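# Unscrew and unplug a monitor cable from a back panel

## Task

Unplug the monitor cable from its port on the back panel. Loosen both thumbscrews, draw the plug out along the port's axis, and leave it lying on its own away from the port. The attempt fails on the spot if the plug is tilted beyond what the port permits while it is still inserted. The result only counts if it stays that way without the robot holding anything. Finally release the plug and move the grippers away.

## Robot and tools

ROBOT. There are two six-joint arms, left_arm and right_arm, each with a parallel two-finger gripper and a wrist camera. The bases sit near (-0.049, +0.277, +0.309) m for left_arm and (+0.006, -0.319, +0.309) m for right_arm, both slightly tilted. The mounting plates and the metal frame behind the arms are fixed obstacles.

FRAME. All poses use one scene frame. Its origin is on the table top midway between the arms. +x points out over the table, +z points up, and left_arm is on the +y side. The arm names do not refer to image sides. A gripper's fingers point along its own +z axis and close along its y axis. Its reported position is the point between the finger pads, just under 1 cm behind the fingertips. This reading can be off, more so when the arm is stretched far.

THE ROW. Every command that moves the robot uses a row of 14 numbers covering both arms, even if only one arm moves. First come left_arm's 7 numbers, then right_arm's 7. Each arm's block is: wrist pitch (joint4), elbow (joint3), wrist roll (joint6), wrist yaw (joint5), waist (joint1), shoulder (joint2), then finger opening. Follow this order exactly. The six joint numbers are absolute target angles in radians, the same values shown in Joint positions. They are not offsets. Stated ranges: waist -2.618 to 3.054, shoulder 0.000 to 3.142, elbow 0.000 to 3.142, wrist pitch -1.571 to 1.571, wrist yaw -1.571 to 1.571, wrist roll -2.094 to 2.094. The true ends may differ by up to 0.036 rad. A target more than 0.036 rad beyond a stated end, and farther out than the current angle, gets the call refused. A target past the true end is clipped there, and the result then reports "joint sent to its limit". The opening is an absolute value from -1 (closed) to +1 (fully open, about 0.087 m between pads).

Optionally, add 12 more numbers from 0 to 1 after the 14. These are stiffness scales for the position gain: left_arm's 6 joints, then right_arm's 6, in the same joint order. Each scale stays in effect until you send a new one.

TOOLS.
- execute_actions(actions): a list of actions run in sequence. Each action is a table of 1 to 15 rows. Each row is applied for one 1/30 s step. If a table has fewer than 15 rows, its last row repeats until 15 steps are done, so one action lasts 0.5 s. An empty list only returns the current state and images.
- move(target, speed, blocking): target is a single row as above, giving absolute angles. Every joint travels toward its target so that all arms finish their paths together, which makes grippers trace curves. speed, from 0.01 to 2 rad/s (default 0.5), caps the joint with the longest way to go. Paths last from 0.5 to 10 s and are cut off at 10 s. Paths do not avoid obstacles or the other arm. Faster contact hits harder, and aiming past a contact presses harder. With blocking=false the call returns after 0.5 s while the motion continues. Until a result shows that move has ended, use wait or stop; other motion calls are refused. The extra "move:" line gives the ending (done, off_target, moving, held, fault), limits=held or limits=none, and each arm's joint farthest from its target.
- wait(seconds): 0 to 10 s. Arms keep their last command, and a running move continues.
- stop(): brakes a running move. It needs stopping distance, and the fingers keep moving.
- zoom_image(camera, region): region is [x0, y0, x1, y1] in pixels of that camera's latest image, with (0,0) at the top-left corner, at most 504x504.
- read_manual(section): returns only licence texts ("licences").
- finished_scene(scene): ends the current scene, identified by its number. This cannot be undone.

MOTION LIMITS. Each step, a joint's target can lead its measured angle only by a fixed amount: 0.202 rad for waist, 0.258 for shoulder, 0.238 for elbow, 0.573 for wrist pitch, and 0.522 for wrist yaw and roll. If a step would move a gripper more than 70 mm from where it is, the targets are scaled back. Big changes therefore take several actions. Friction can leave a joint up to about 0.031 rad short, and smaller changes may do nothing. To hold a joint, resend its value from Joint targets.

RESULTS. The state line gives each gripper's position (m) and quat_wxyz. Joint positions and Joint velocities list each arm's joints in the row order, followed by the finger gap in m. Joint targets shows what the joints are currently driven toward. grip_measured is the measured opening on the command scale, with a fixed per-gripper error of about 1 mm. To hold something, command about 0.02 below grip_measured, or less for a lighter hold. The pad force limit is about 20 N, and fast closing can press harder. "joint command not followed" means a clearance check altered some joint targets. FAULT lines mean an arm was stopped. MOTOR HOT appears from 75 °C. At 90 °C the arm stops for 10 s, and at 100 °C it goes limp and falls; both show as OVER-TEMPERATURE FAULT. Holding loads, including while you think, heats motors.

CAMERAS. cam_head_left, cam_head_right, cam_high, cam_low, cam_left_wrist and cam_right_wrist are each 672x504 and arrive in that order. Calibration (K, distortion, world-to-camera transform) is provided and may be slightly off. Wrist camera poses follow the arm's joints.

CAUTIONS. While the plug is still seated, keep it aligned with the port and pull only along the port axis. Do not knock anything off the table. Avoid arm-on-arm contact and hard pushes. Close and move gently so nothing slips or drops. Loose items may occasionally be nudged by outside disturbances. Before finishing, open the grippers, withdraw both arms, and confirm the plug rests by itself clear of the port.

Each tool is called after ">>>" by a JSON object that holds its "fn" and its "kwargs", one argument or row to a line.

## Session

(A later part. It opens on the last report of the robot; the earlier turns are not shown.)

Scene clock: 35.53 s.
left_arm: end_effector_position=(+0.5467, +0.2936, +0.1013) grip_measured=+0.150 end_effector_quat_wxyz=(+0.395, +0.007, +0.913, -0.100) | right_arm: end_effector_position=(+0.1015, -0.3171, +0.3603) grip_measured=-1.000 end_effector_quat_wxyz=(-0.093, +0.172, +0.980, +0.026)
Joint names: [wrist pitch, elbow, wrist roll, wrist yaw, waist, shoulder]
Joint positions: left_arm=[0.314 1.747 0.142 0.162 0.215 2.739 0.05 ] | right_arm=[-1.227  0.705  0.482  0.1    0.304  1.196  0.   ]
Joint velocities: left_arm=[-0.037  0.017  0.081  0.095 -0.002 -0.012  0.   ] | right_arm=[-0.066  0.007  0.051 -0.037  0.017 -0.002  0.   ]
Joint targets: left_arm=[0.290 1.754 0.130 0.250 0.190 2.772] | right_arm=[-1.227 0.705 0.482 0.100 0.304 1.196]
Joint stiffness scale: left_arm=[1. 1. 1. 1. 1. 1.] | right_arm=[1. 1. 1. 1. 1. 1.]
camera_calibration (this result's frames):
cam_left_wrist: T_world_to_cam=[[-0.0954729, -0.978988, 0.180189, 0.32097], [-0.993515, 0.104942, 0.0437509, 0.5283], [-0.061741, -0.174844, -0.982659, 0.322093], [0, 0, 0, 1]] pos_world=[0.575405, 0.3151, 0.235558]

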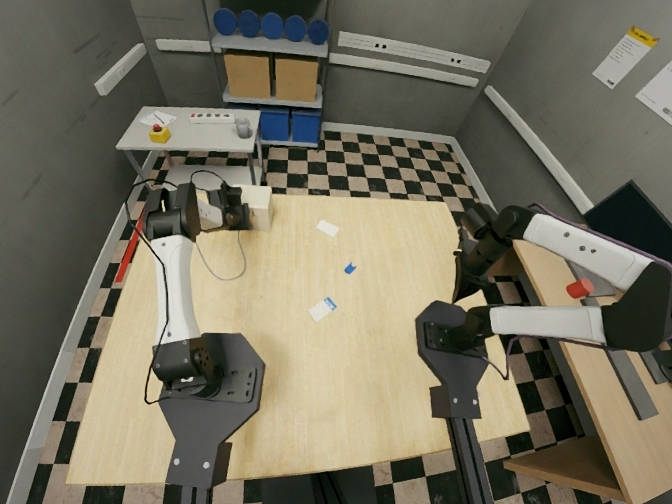

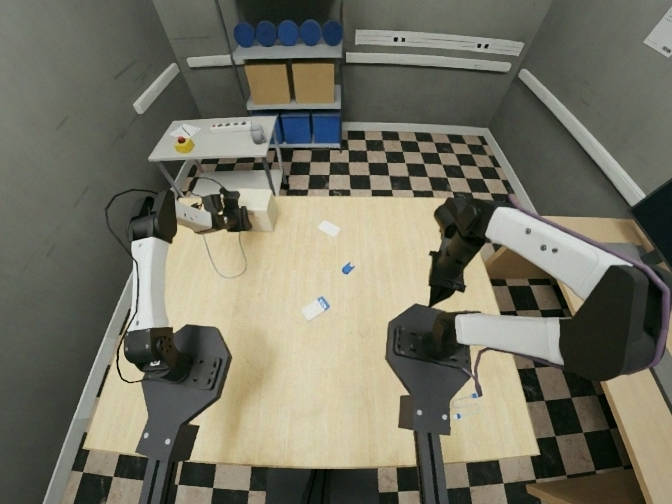

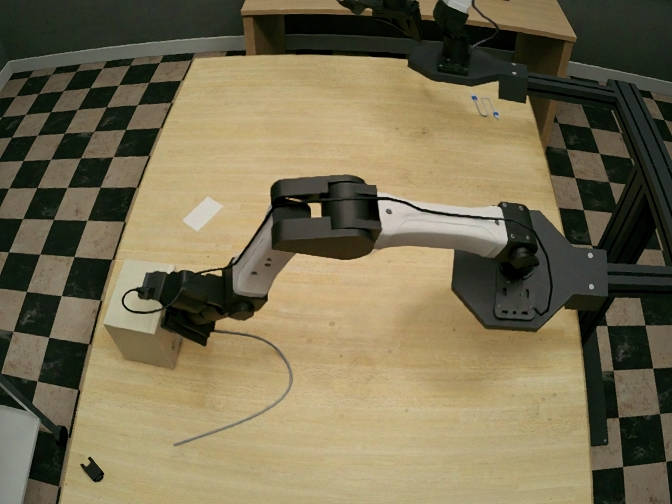

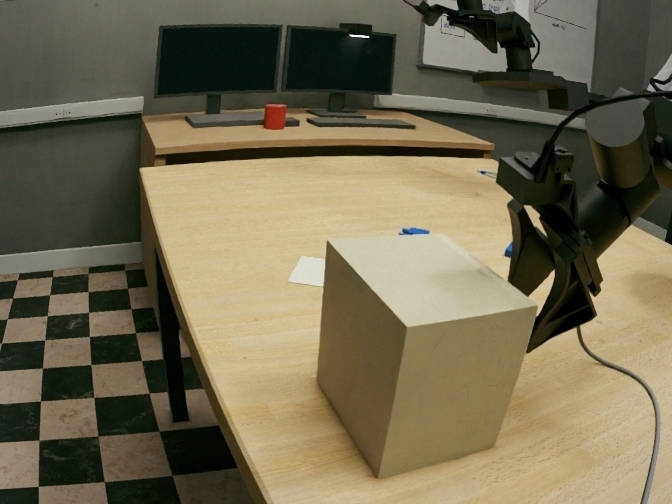

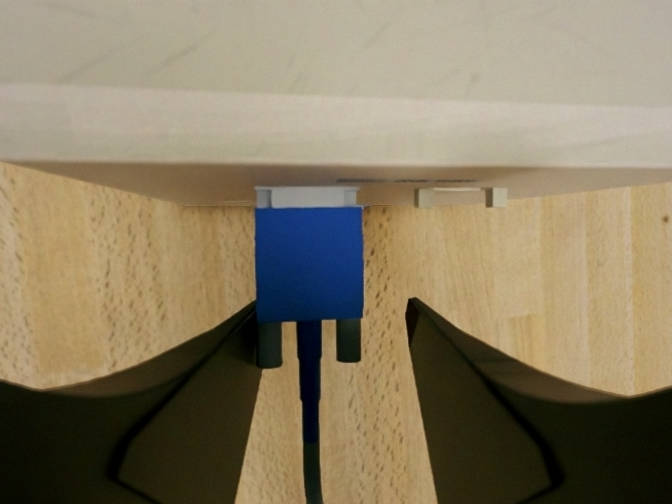

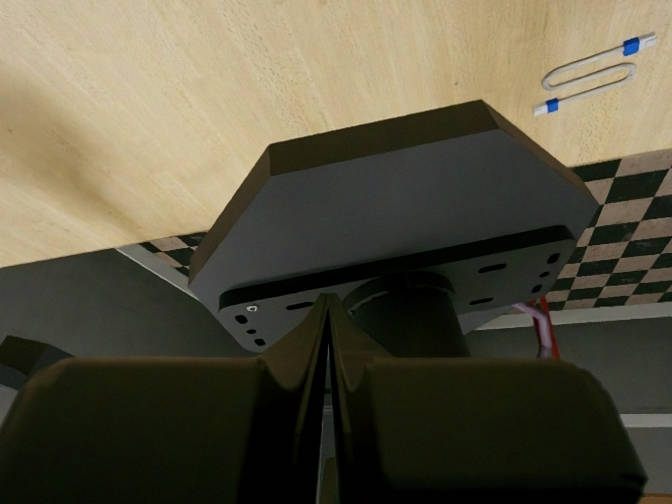

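>>> {"fn": "move", "kwargs": {
  "target": [0.27,1.69,0.13,0.13,0.23,2.68,0.3,-1.227,0.705,0.482,0.1,0.304,1.196,-1],
  "speed": 0.1
}}

>>> {"fn": "move", "kwargs": {
  "target": [0.27,1.69,0.40,-0.25,0.085,2.68,0.3,-1.227,0.705,0.482,0.1,0.304,1.196,-1],
  "speed": 0.25
}}

Scene clock: 38.37 s.
left_arm: end_effector_position=(+0.5418, +0.3012, +0.1126) grip_measured=+0.300 end_effector_quat_wxyz=(+0.388, -0.002, +0.917, -0.092) | right_arm: end_effector_position=(+0.1015, -0.3171, +0.3603) grip_measured=-1.000 end_effector_quat_wxyz=(-0.093, +0.172, +0.980, +0.026)
Joint names: [wrist pitch, elbow, wrist roll, wrist yaw, waist, shoulder]
Joint positions: left_arm=[0.289 1.709 0.136 0.143 0.22  2.689 0.057] | right_arm=[-1.227  0.705  0.482  0.1    0.304  1.196  0.   ]
Joint velocities: left_arm=[-0.007 -0.017 -0.022  0.095 -0.012 -0.007 -0.   ] | right_arm=[ 0.037  0.007  0.051 -0.037  0.002  0.007  0.   ]
Joint targets: left_arm=[0.270 1.690 0.130 0.130 0.230 2.680] | right_arm=[-1.227 0.705 0.482 0.100 0.304 1.196]
Joint stiffness scale: left_arm=[1. 1. 1. 1. 1. 1.] | right_arm=[1. 1. 1. 1. 1. 1.]
move: done; limits=none; left_arm: farthest joint: the elbow, 0.019 radians from its target (0.057 radians at the start); right_arm: farthest joint: the waist, 0.000 radians from its target (0.000 radians at the start)
camera_calibration (this result's frames):
cam_left_wrist: T_world_to_cam=[[-0.0718697, -0.982156, 0.173796, 0.314853], [-0.99449, 0.0838952, 0.0628582, 0.526851], [-0.0763172, -0.168321, -0.982774, 0.340186], [0, 0, 0, 1]] pos_world=[0.572538, 0.322295, 0.246489]

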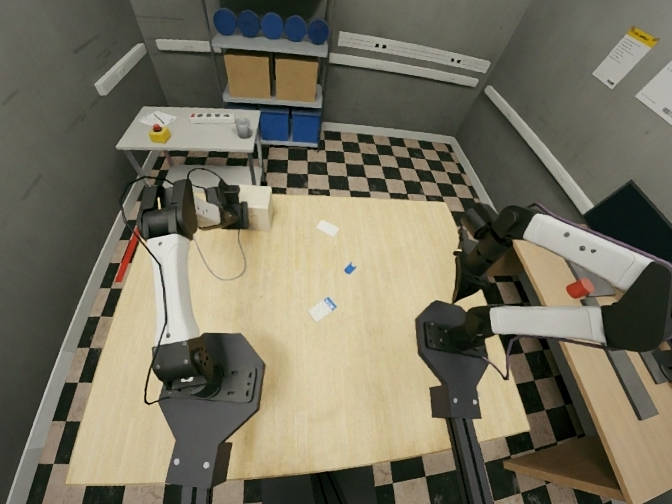

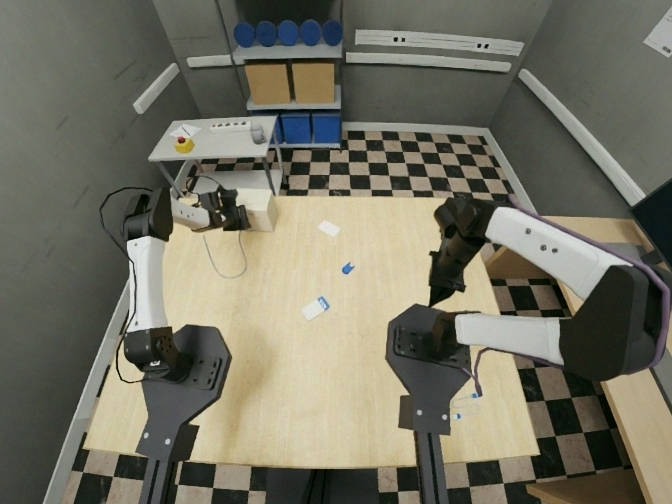

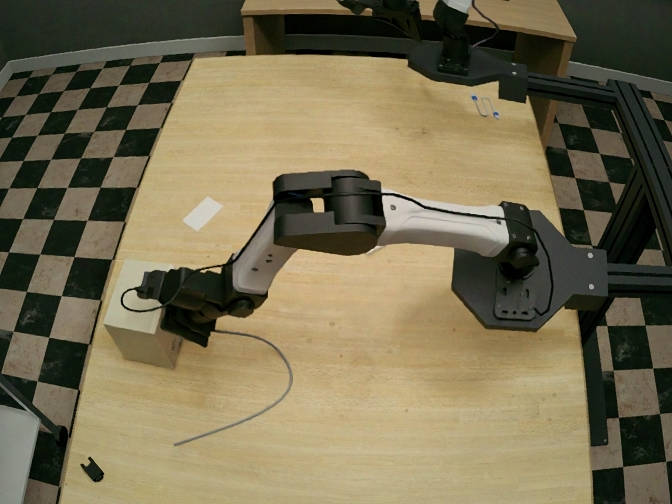

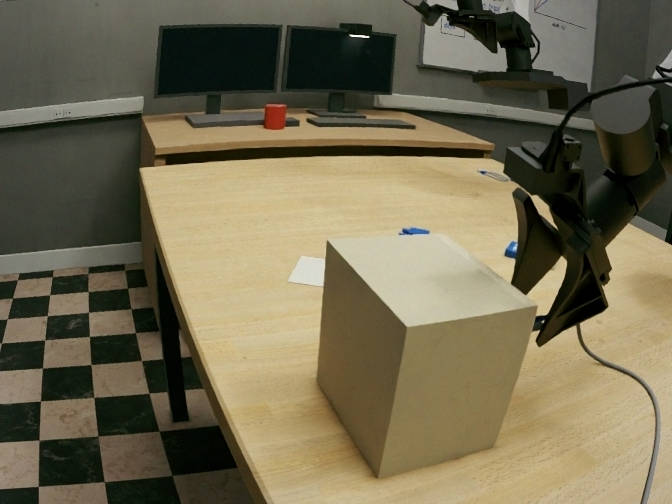

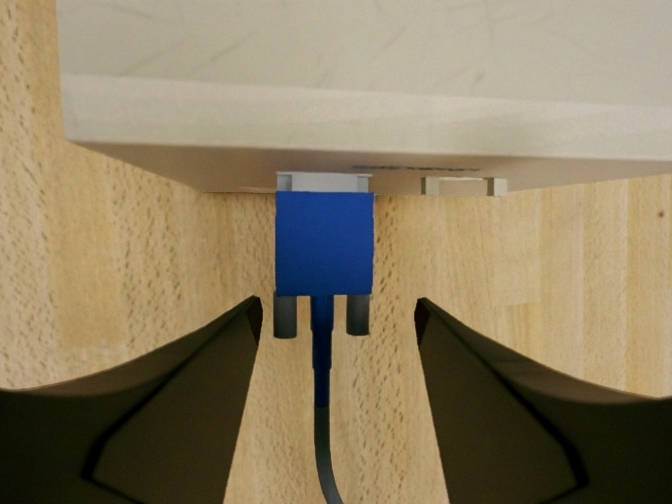

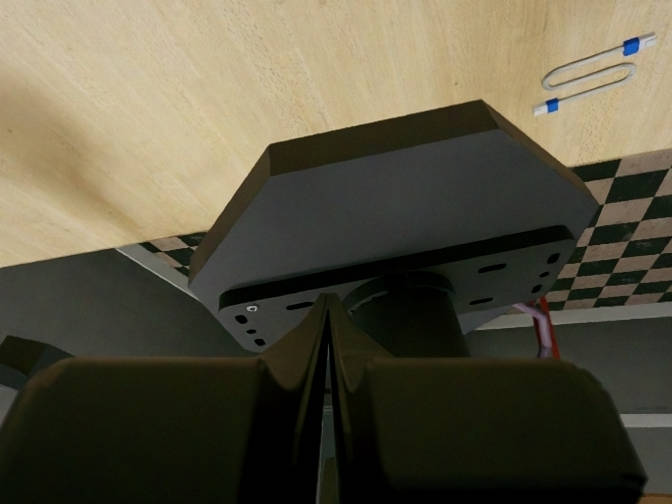

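Scene clock: 40.60 s.
left_arm: end_effector_position=(+0.5410, +0.2996, +0.1202) grip_measured=+0.300 end_effector_quat_wxyz=(+0.362, +0.103, +0.921, +0.099) | right_arm: end_effector_position=(+0.1015, -0.3171, +0.3603) grip_measured=-1.000 end_effector_quat_wxyz=(-0.093, +0.172, +0.980, +0.026)
Joint names: [wrist pitch, elbow, wrist roll, wrist yaw, waist, shoulder]
Joint positions: left_arm=[ 0.289  1.709  0.393 -0.238  0.09   2.689  0.057] | right_arm=[-1.227  0.705  0.482  0.1    0.304  1.196  0.   ]
Joint velocities: left_arm=[-0.022 -0.002 -0.037 -0.066 -0.012 -0.012  0.001] | right_arm=[-0.007  0.007 -0.095  0.081 -0.007  0.017  0.   ]
Joint targets: left_arm=[0.270 1.690 0.400 -0.250 0.085 2.680] | right_arm=[-1.227 0.705 0.482 0.100 0.304 1.196]
Joint stiffness scale: left_arm=[1. 1. 1. 1. 1. 1.] | right_arm=[1. 1. 1. 1. 1. 1.]
move: done; limits=none; left_arm: farthest joint: the elbow, 0.019 radians from its target (0.019 radians at the start); right_arm: farthest joint: the waist, 0.000 radians from its target (0.000 radians at the start)
camera_calibration (this result's frames):
cam_left_wrist: T_world_to_cam=[[-0.12212, -0.959598, -0.253494, 0.383662], [-0.986882, 0.0902263, 0.133876, 0.511109], [-0.105595, 0.266517, -0.958028, 0.229909], [0, 0, 0, 1]] pos_world=[0.575534, 0.260771, 0.24909]

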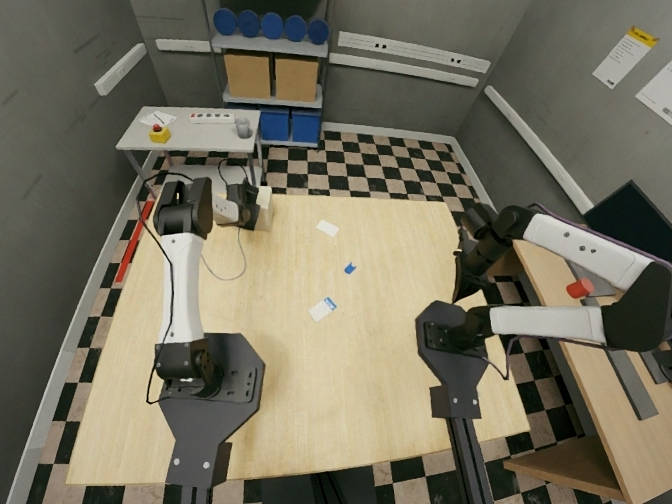

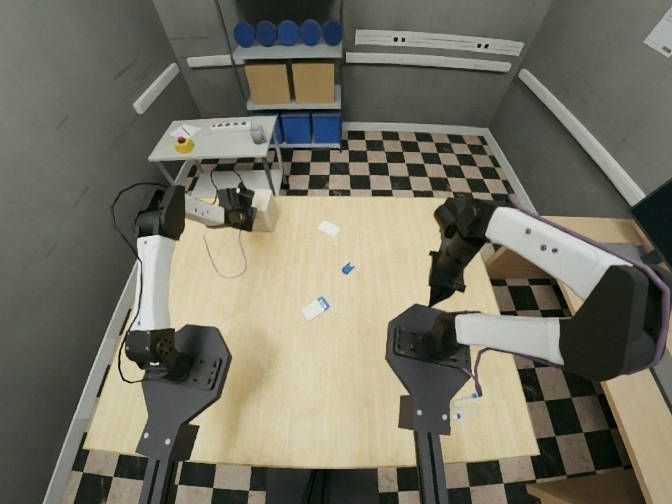

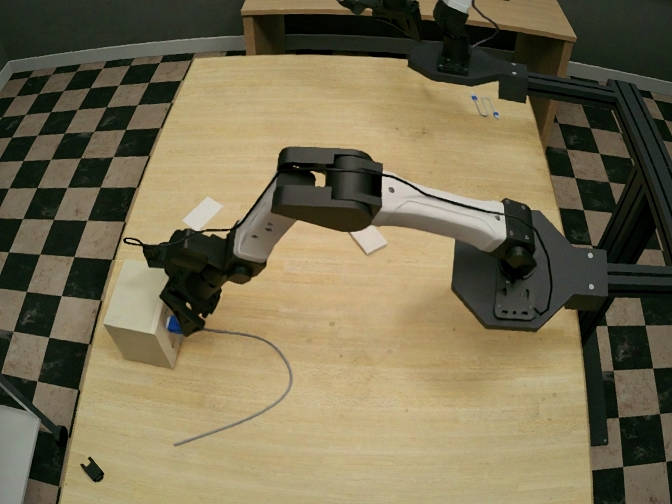

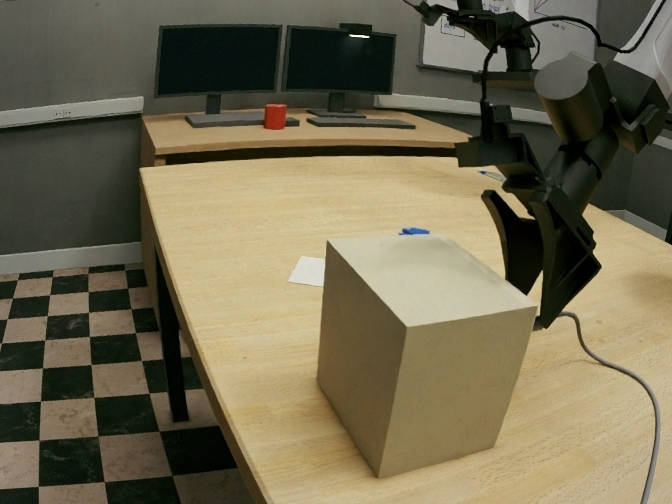

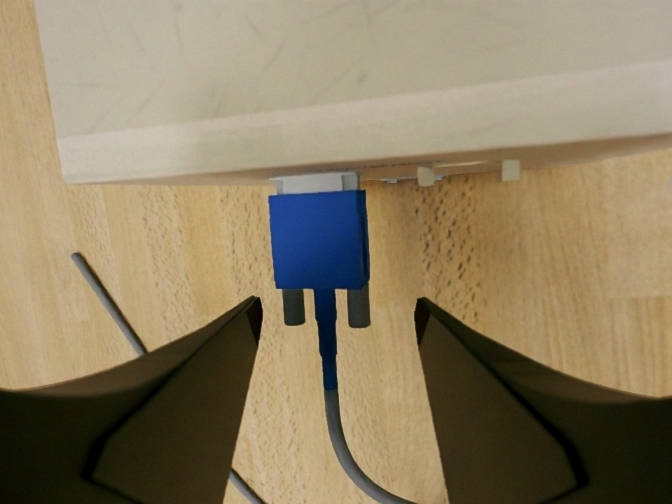

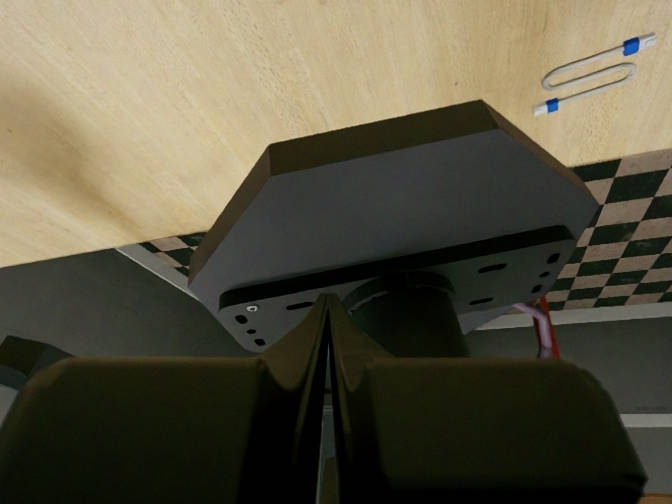

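>>> {"fn": "move", "kwargs": {
  "target": [0.28,1.74,0.357,-0.29,0.108,2.734,0.1,-1.227,0.705,0.482,0.1,0.304,1.196,-1],
  "speed": 0.08
}}

Scene clock: 42.20 s.
left_arm: end_effector_position=(+0.5359, +0.3089, +0.1086) grip_measured=+0.100 end_effector_quat_wxyz=(+0.351, +0.079, +0.926, +0.112) | right_arm: end_effector_position=(+0.1015, -0.3171, +0.3603) grip_measured=-1.000 end_effector_quat_wxyz=(-0.093, +0.172, +0.980, +0.026)
Joint names: [wrist pitch, elbow, wrist roll, wrist yaw, waist, shoulder]
Joint positions: left_arm=[ 0.289  1.724  0.363 -0.278  0.1    2.716  0.048] | right_arm=[-1.227  0.705  0.482  0.1    0.304  1.196  0.   ]
Joint velocities: left_arm=[ 0.007  0.002  0.022 -0.037 -0.002  0.012  0.   ] | right_arm=[ 0.022 -0.002 -0.022  0.007  0.002 -0.002  0.   ]
Joint targets: left_arm=[0.280 1.740 0.357 -0.290 0.108 2.734] | right_arm=[-1.227 0.705 0.482 0.100 0.304 1.196]
Joint stiffness scale: left_arm=[1. 1. 1. 1. 1. 1.] | right_arm=[1. 1. 1. 1. 1. 1.]
move: done; limits=none; left_arm: farthest joint: the shoulder, 0.018 radians from its target (0.045 radians at the start); right_arm: farthest joint: the waist, 0.000 radians from its target (0.000 radians at the start)
camera_calibration (this result's frames):
cam_left_wrist: T_world_to_cam=[[-0.071515, -0.962803, -0.260568, 0.363688], [-0.988098, 0.0327149, 0.15031, 0.523423], [-0.136194, 0.268216, -0.953683, 0.231083], [0, 0, 0, 1]] pos_world=[0.574674, 0.271056, 0.23647]

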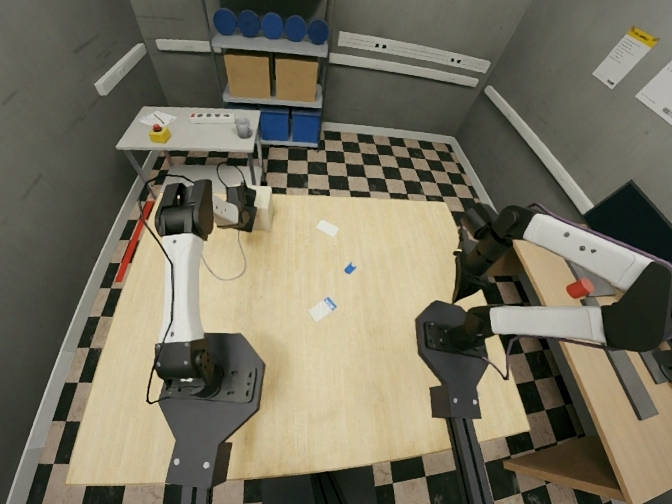

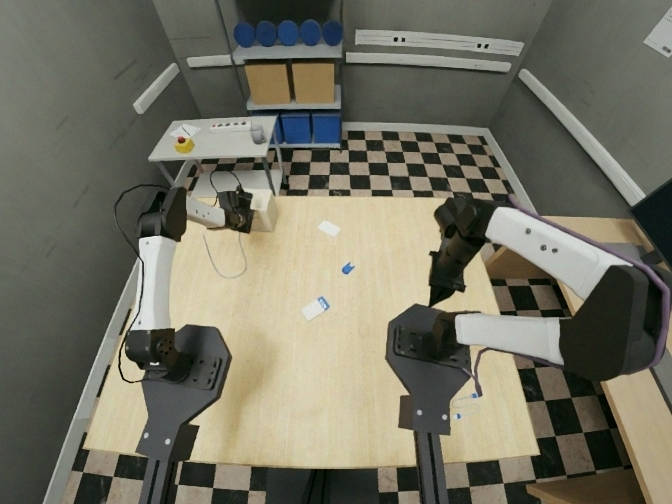

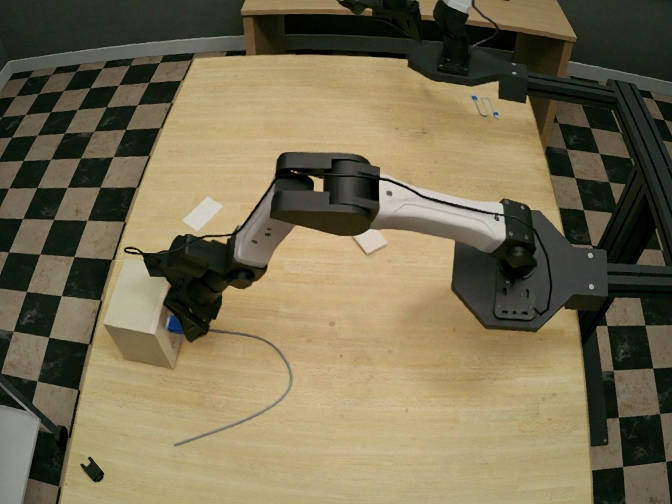

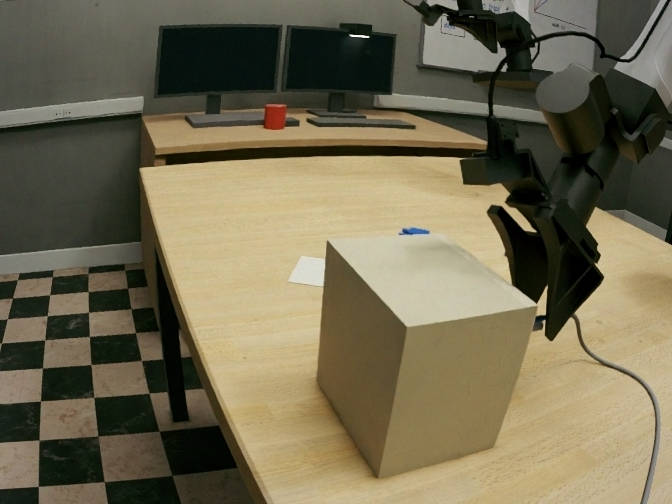

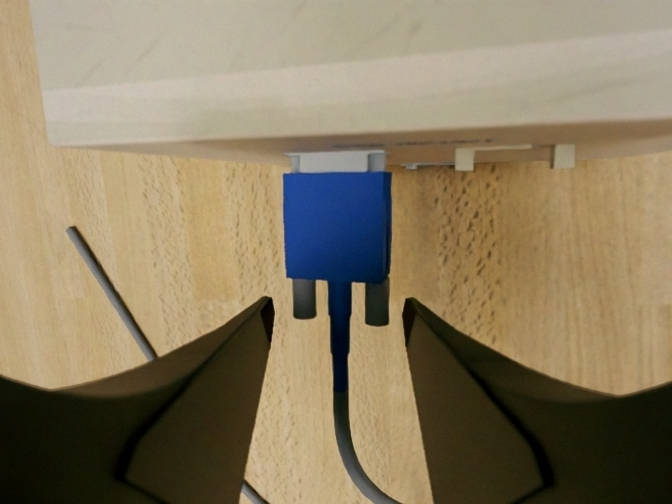

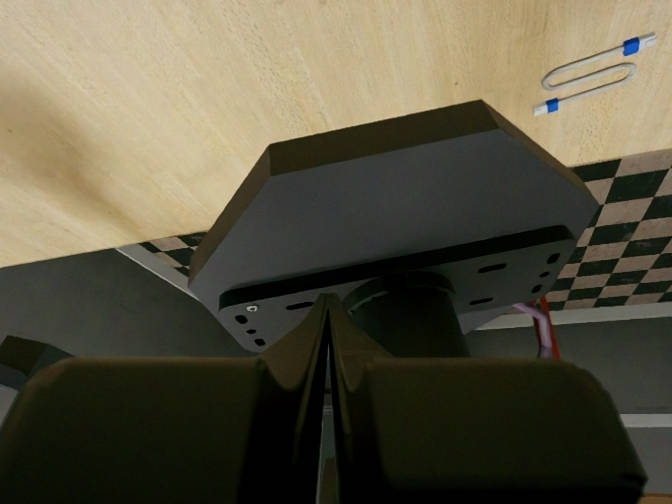

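>>> {"fn": "execute_actions", "kwargs": {
  "actions": [
    [[0.327,1.74,0.357,-0.29,0.108,2.742,-0.1,-1.227,0.705,0.482,0.1,0.304,1.196,-1]],
    [[0.327,1.74,0.357,-0.29,0.108,2.742,-0.2,-1.227,0.705,0.482,0.1,0.304,1.196,-1]],
    [[0.327,1.74,0.357,-0.29,0.108,2.742,-0.25,-1.227,0.705,0.482,0.1,0.304,1.196,-1]],
    [[0.327,1.74,0.357,-0.29,0.108,2.742,-0.29,-1.227,0.705,0.482,0.1,0.304,1.196,-1]]
  ]
}}

Scene clock: 44.67 s.
left_arm: end_effector_position=(+0.5402, +0.3083, +0.1092) grip_measured=-0.287 end_effector_quat_wxyz=(+0.363, +0.074, +0.922, +0.112) | right_arm: end_effector_position=(+0.1015, -0.3171, +0.3603) grip_measured=-1.000 end_effector_quat_wxyz=(-0.093, +0.172, +0.980, +0.026)
Joint names: [wrist pitch, elbow, wrist roll, wrist yaw, waist, shoulder]
Joint positions: left_arm=[ 0.32   1.724  0.357 -0.275  0.1    2.723  0.031] | right_arm=[-1.227  0.705  0.482  0.1    0.304  1.196  0.   ]
Joint velocities: left_arm=[ 0.051  0.007 -0.037  0.051  0.002  0.007  0.001] | right_arm=[-0.007  0.017  0.051  0.051  0.007  0.002  0.   ]
Joint targets: left_arm=[0.327 1.740 0.357 -0.290 0.108 2.742] | right_arm=[-1.227 0.705 0.482 0.100 0.304 1.196]
Joint stiffness scale: left_arm=[1. 1. 1. 1. 1. 1.] | right_arm=[1. 1. 1. 1. 1. 1.]
camera_calibration (this result's frames):
cam_left_wrist: T_world_to_cam=[[-0.0589094, -0.96478, -0.256379, 0.356905], [-0.99182, 0.0274331, 0.124662, 0.534067], [-0.113238, 0.261625, -0.958504, 0.222638], [0, 0, 0, 1]] pos_world=[0.575934, 0.271436, 0.238324]

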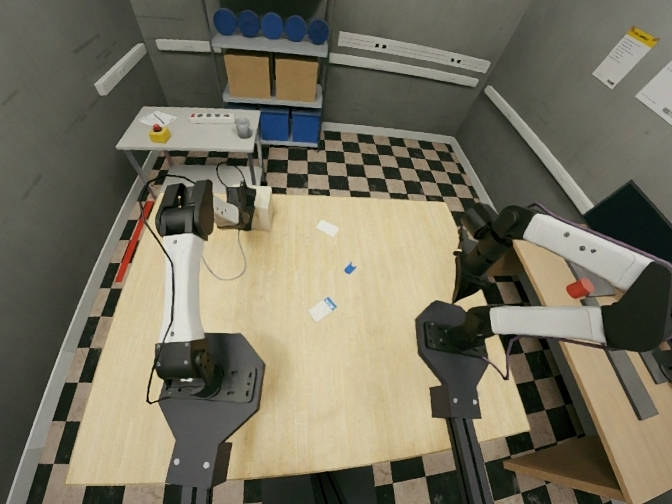

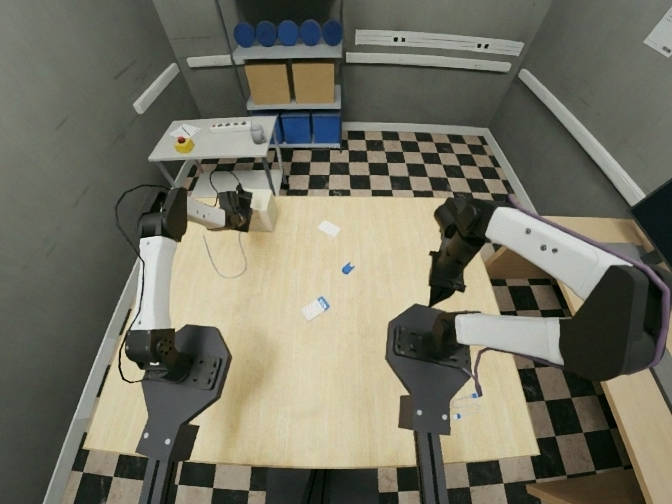

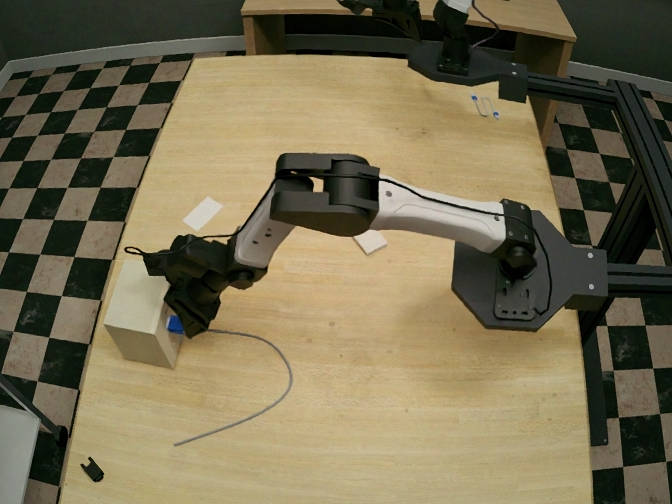

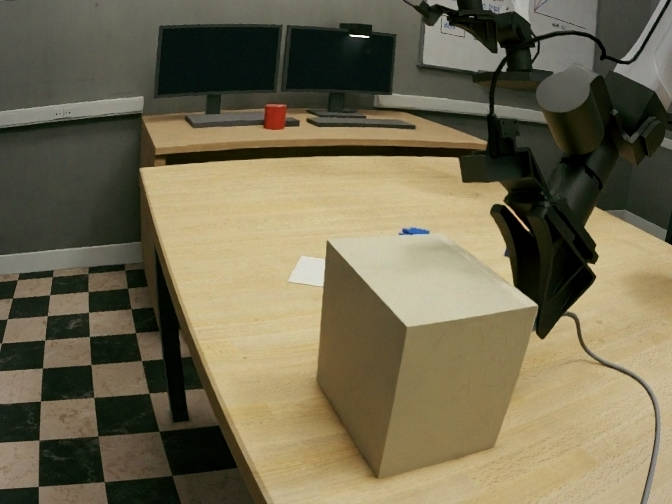

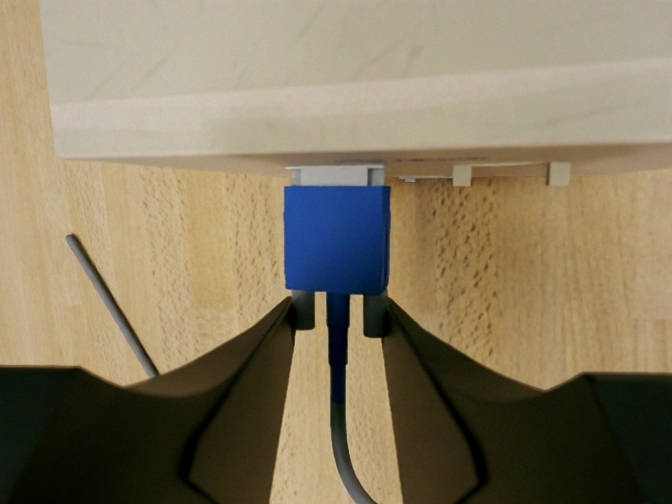

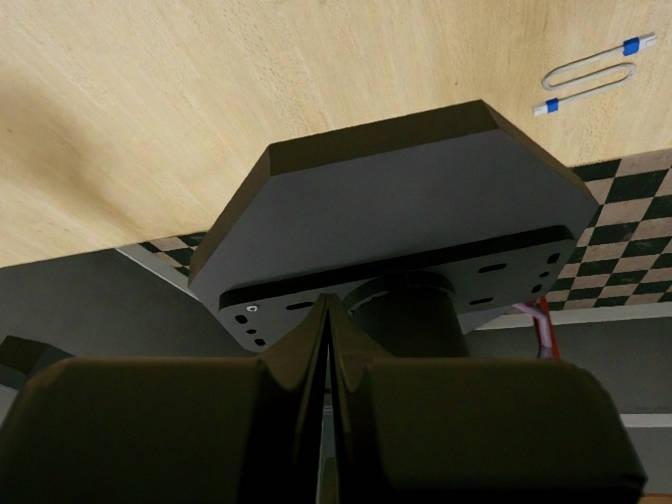

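>>> {"fn": "move", "kwargs": {
  "target": [0.28,1.689,0.23,-0.05,0.175,2.684,-0.30,-1.227,0.705,0.482,0.1,0.304,1.196,-1],
  "speed": 0.12
}}

Scene clock: 47.50 s.
left_arm: end_effector_position=(+0.5403, +0.3073, +0.1074) grip_measured=-0.289 end_effector_quat_wxyz=(+0.374, +0.045, +0.926, +0.018) | right_arm: end_effector_position=(+0.1015, -0.3171, +0.3603) grip_measured=-1.000 end_effector_quat_wxyz=(-0.093, +0.172, +0.980, +0.026)
Joint names: [wrist pitch, elbow, wrist roll, wrist yaw, waist, shoulder]
Joint positions: left_arm=[ 0.296  1.711  0.267 -0.076  0.16   2.7    0.031] | right_arm=[-1.227  0.705  0.482  0.1    0.304  1.196  0.   ]
Joint velocities: left_arm=[-0.007  0.002 -0.007 -0.051  0.007 -0.012  0.001] | right_arm=[-0.037 -0.007  0.007 -0.007  0.022  0.007  0.   ]
Joint targets: left_arm=[0.280 1.689 0.230 -0.050 0.175 2.684] | right_arm=[-1.227 0.705 0.482 0.100 0.304 1.196]
Joint stiffness scale: left_arm=[1. 1. 1. 1. 1. 1.] | right_arm=[1. 1. 1. 1. 1. 1.]
move: off_target (left_arm); limits=none; left_arm: farthest joint: the wrist roll, 0.037 radians from its target (0.127 radians at the start); right_arm: farthest joint: the waist, 0.000 radians from its target (0.000 radians at the start)
camera_calibration (this result's frames):
cam_left_wrist: T_world_to_cam=[[-0.073227, -0.995275, -0.0637683, 0.351908], [-0.992381, 0.0663629, 0.10381, 0.525006], [-0.0990871, 0.0708841, -0.992551, 0.27583], [0, 0, 0, 1]] pos_world=[0.574106, 0.295852, 0.241716]

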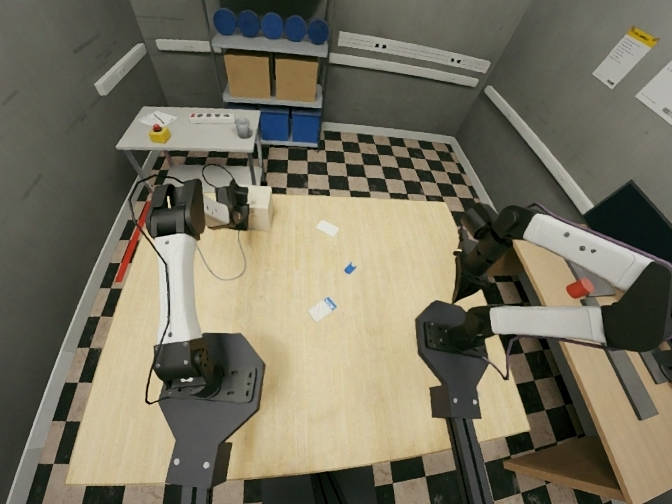

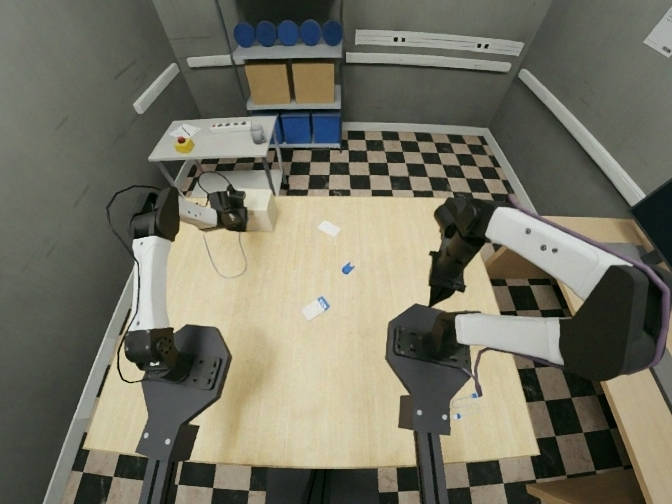

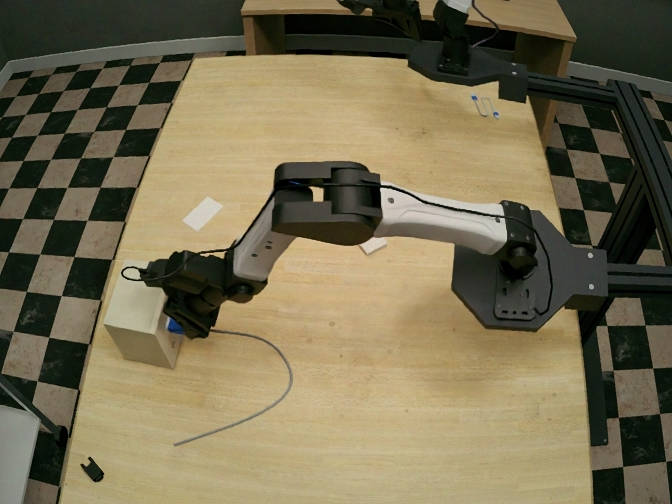

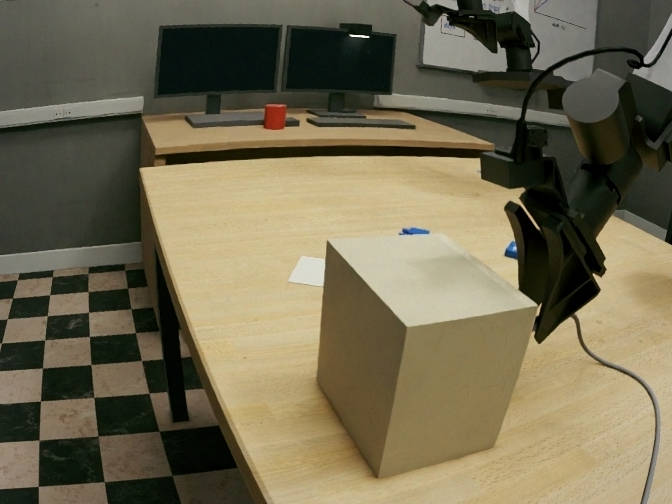

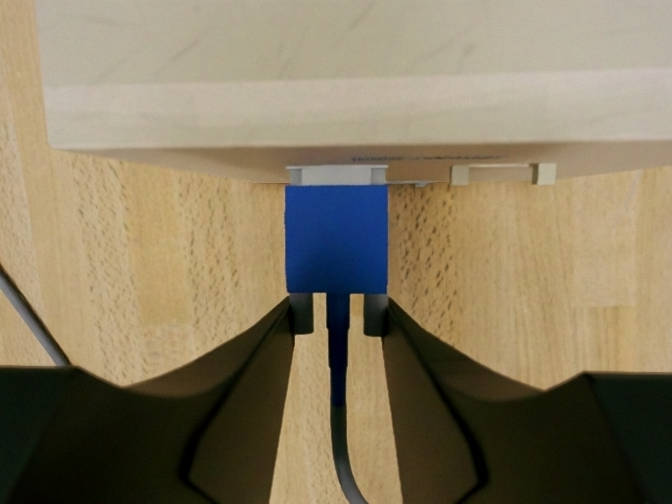

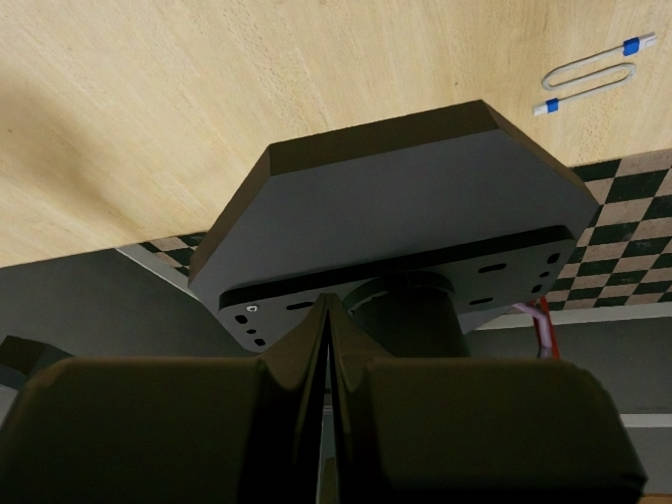

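>>> {"fn": "move", "kwargs": {
  "target": [0.28,1.689,0.03,0.27,0.278,2.68,-0.315,-1.227,0.705,0.482,0.1,0.304,1.196,-1],
  "speed": 0.15
}}

>>> {"fn": "zoom_image", "kwargs": {
  "camera": "cam_left_wrist",
  "region": [240, 150, 440, 380]
}}

Scene clock: 50.50 s.
left_arm: end_effector_position=(+0.5406, +0.3062, +0.1105) grip_measured=-0.306 end_effector_quat_wxyz=(+0.391, -0.038, +0.909, -0.140) | right_arm: end_effector_position=(+0.1015, -0.3171, +0.3603) grip_measured=-1.000 end_effector_quat_wxyz=(-0.093, +0.172, +0.980, +0.026)
Joint names: [wrist pitch, elbow, wrist roll, wrist yaw, waist, shoulder]
Joint positions: left_arm=[0.308 1.711 0.057 0.237 0.261 2.7   0.03 ] | right_arm=[-1.227  0.705  0.482  0.1    0.304  1.196  0.   ]
Joint velocities: left_arm=[-0.007 -0.012 -0.037 -0.037  0.007 -0.012  0.001] | right_arm=[ 0.081 -0.007  0.022 -0.022 -0.012 -0.007  0.   ]
Joint targets: left_arm=[0.280 1.689 0.030 0.270 0.278 2.680] | right_arm=[-1.227 0.705 0.482 0.100 0.304 1.196]
Joint stiffness scale: left_arm=[1. 1. 1. 1. 1. 1.] | right_arm=[1. 1. 1. 1. 1. 1.]
move: off_target (left_arm); limits=none; left_arm: farthest joint: the wrist yaw, 0.033 radians from its target (0.346 radians at the start); right_arm: farthest joint: the waist, 0.000 radians from its target (0.000 radians at the start)
camera_calibration (this result's frames):
cam_left_wrist: T_world_to_cam=[[-0.0442429, -0.956891, 0.287057, 0.284776], [-0.99702, 0.0604708, 0.0479102, 0.535551], [-0.0632034, -0.284082, -0.956715, 0.364295], [0, 0, 0, 1]] pos_world=[0.569579, 0.343604, 0.241121]

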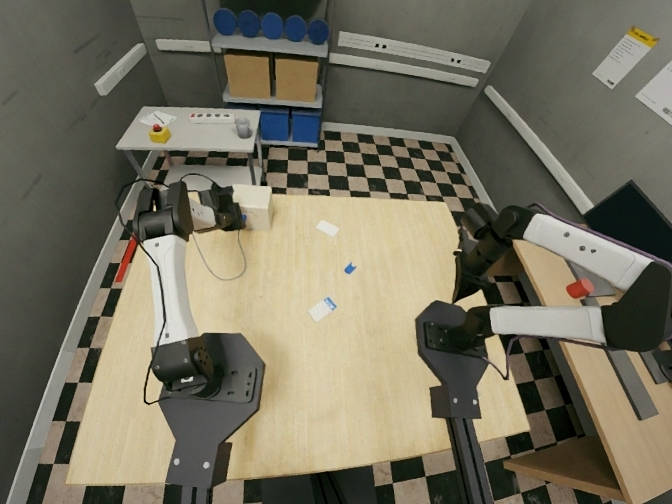

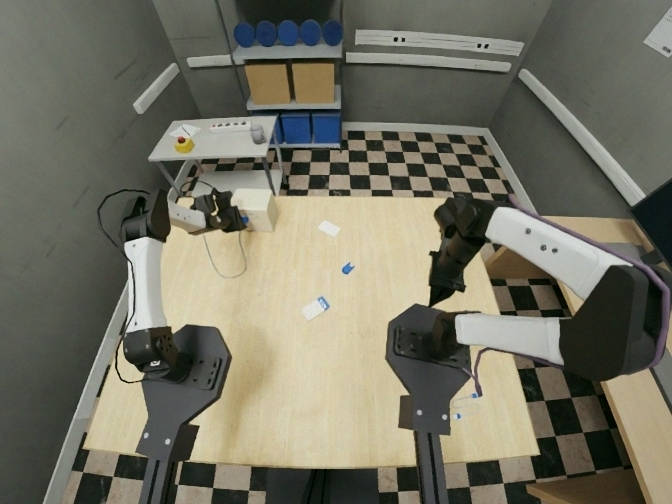

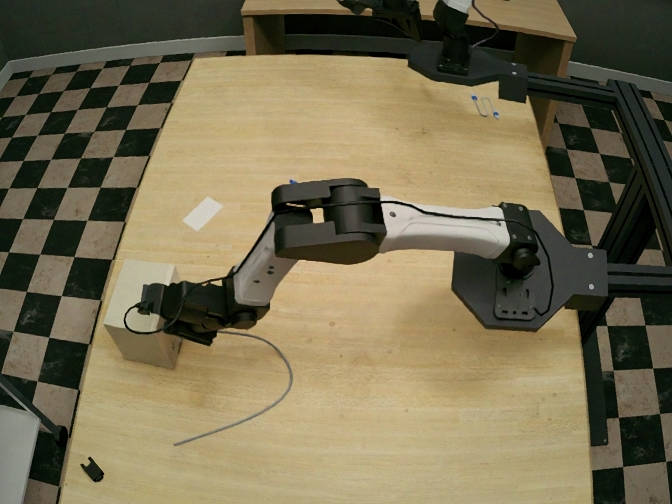

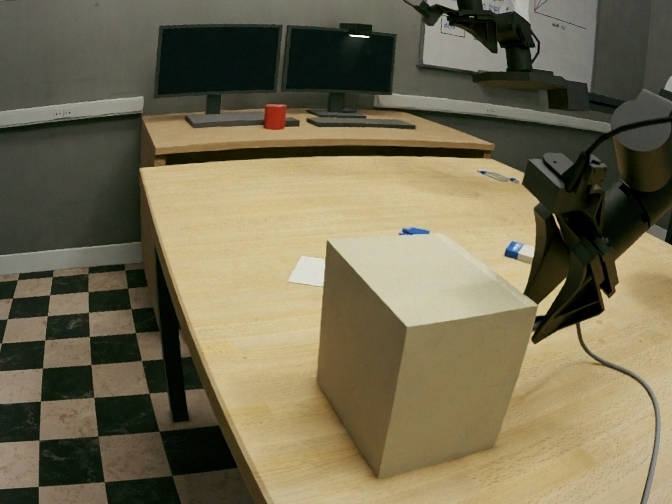

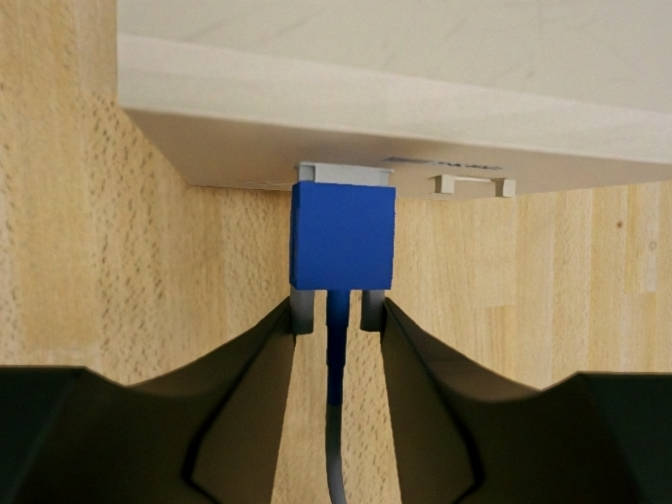

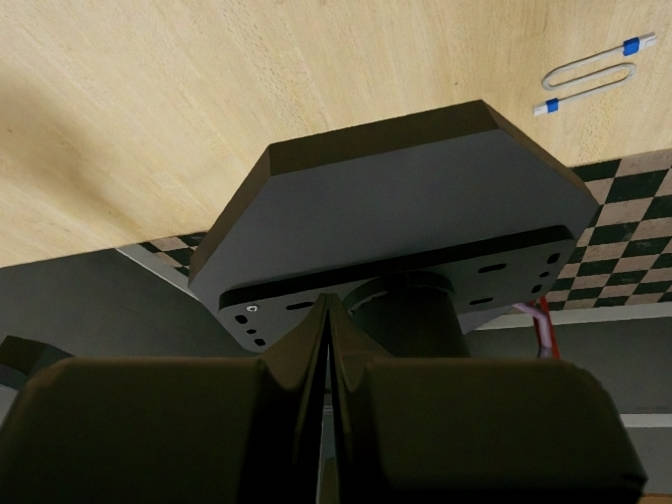

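Region (240, 150, 440, 380) of cam_left_wrist's 672x504 image, scaled by 2.191, with more detail than that image has; it fills the left 438 columns of this view, and the rest is white.

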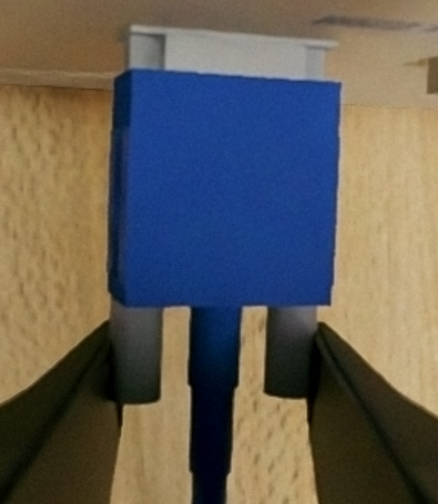

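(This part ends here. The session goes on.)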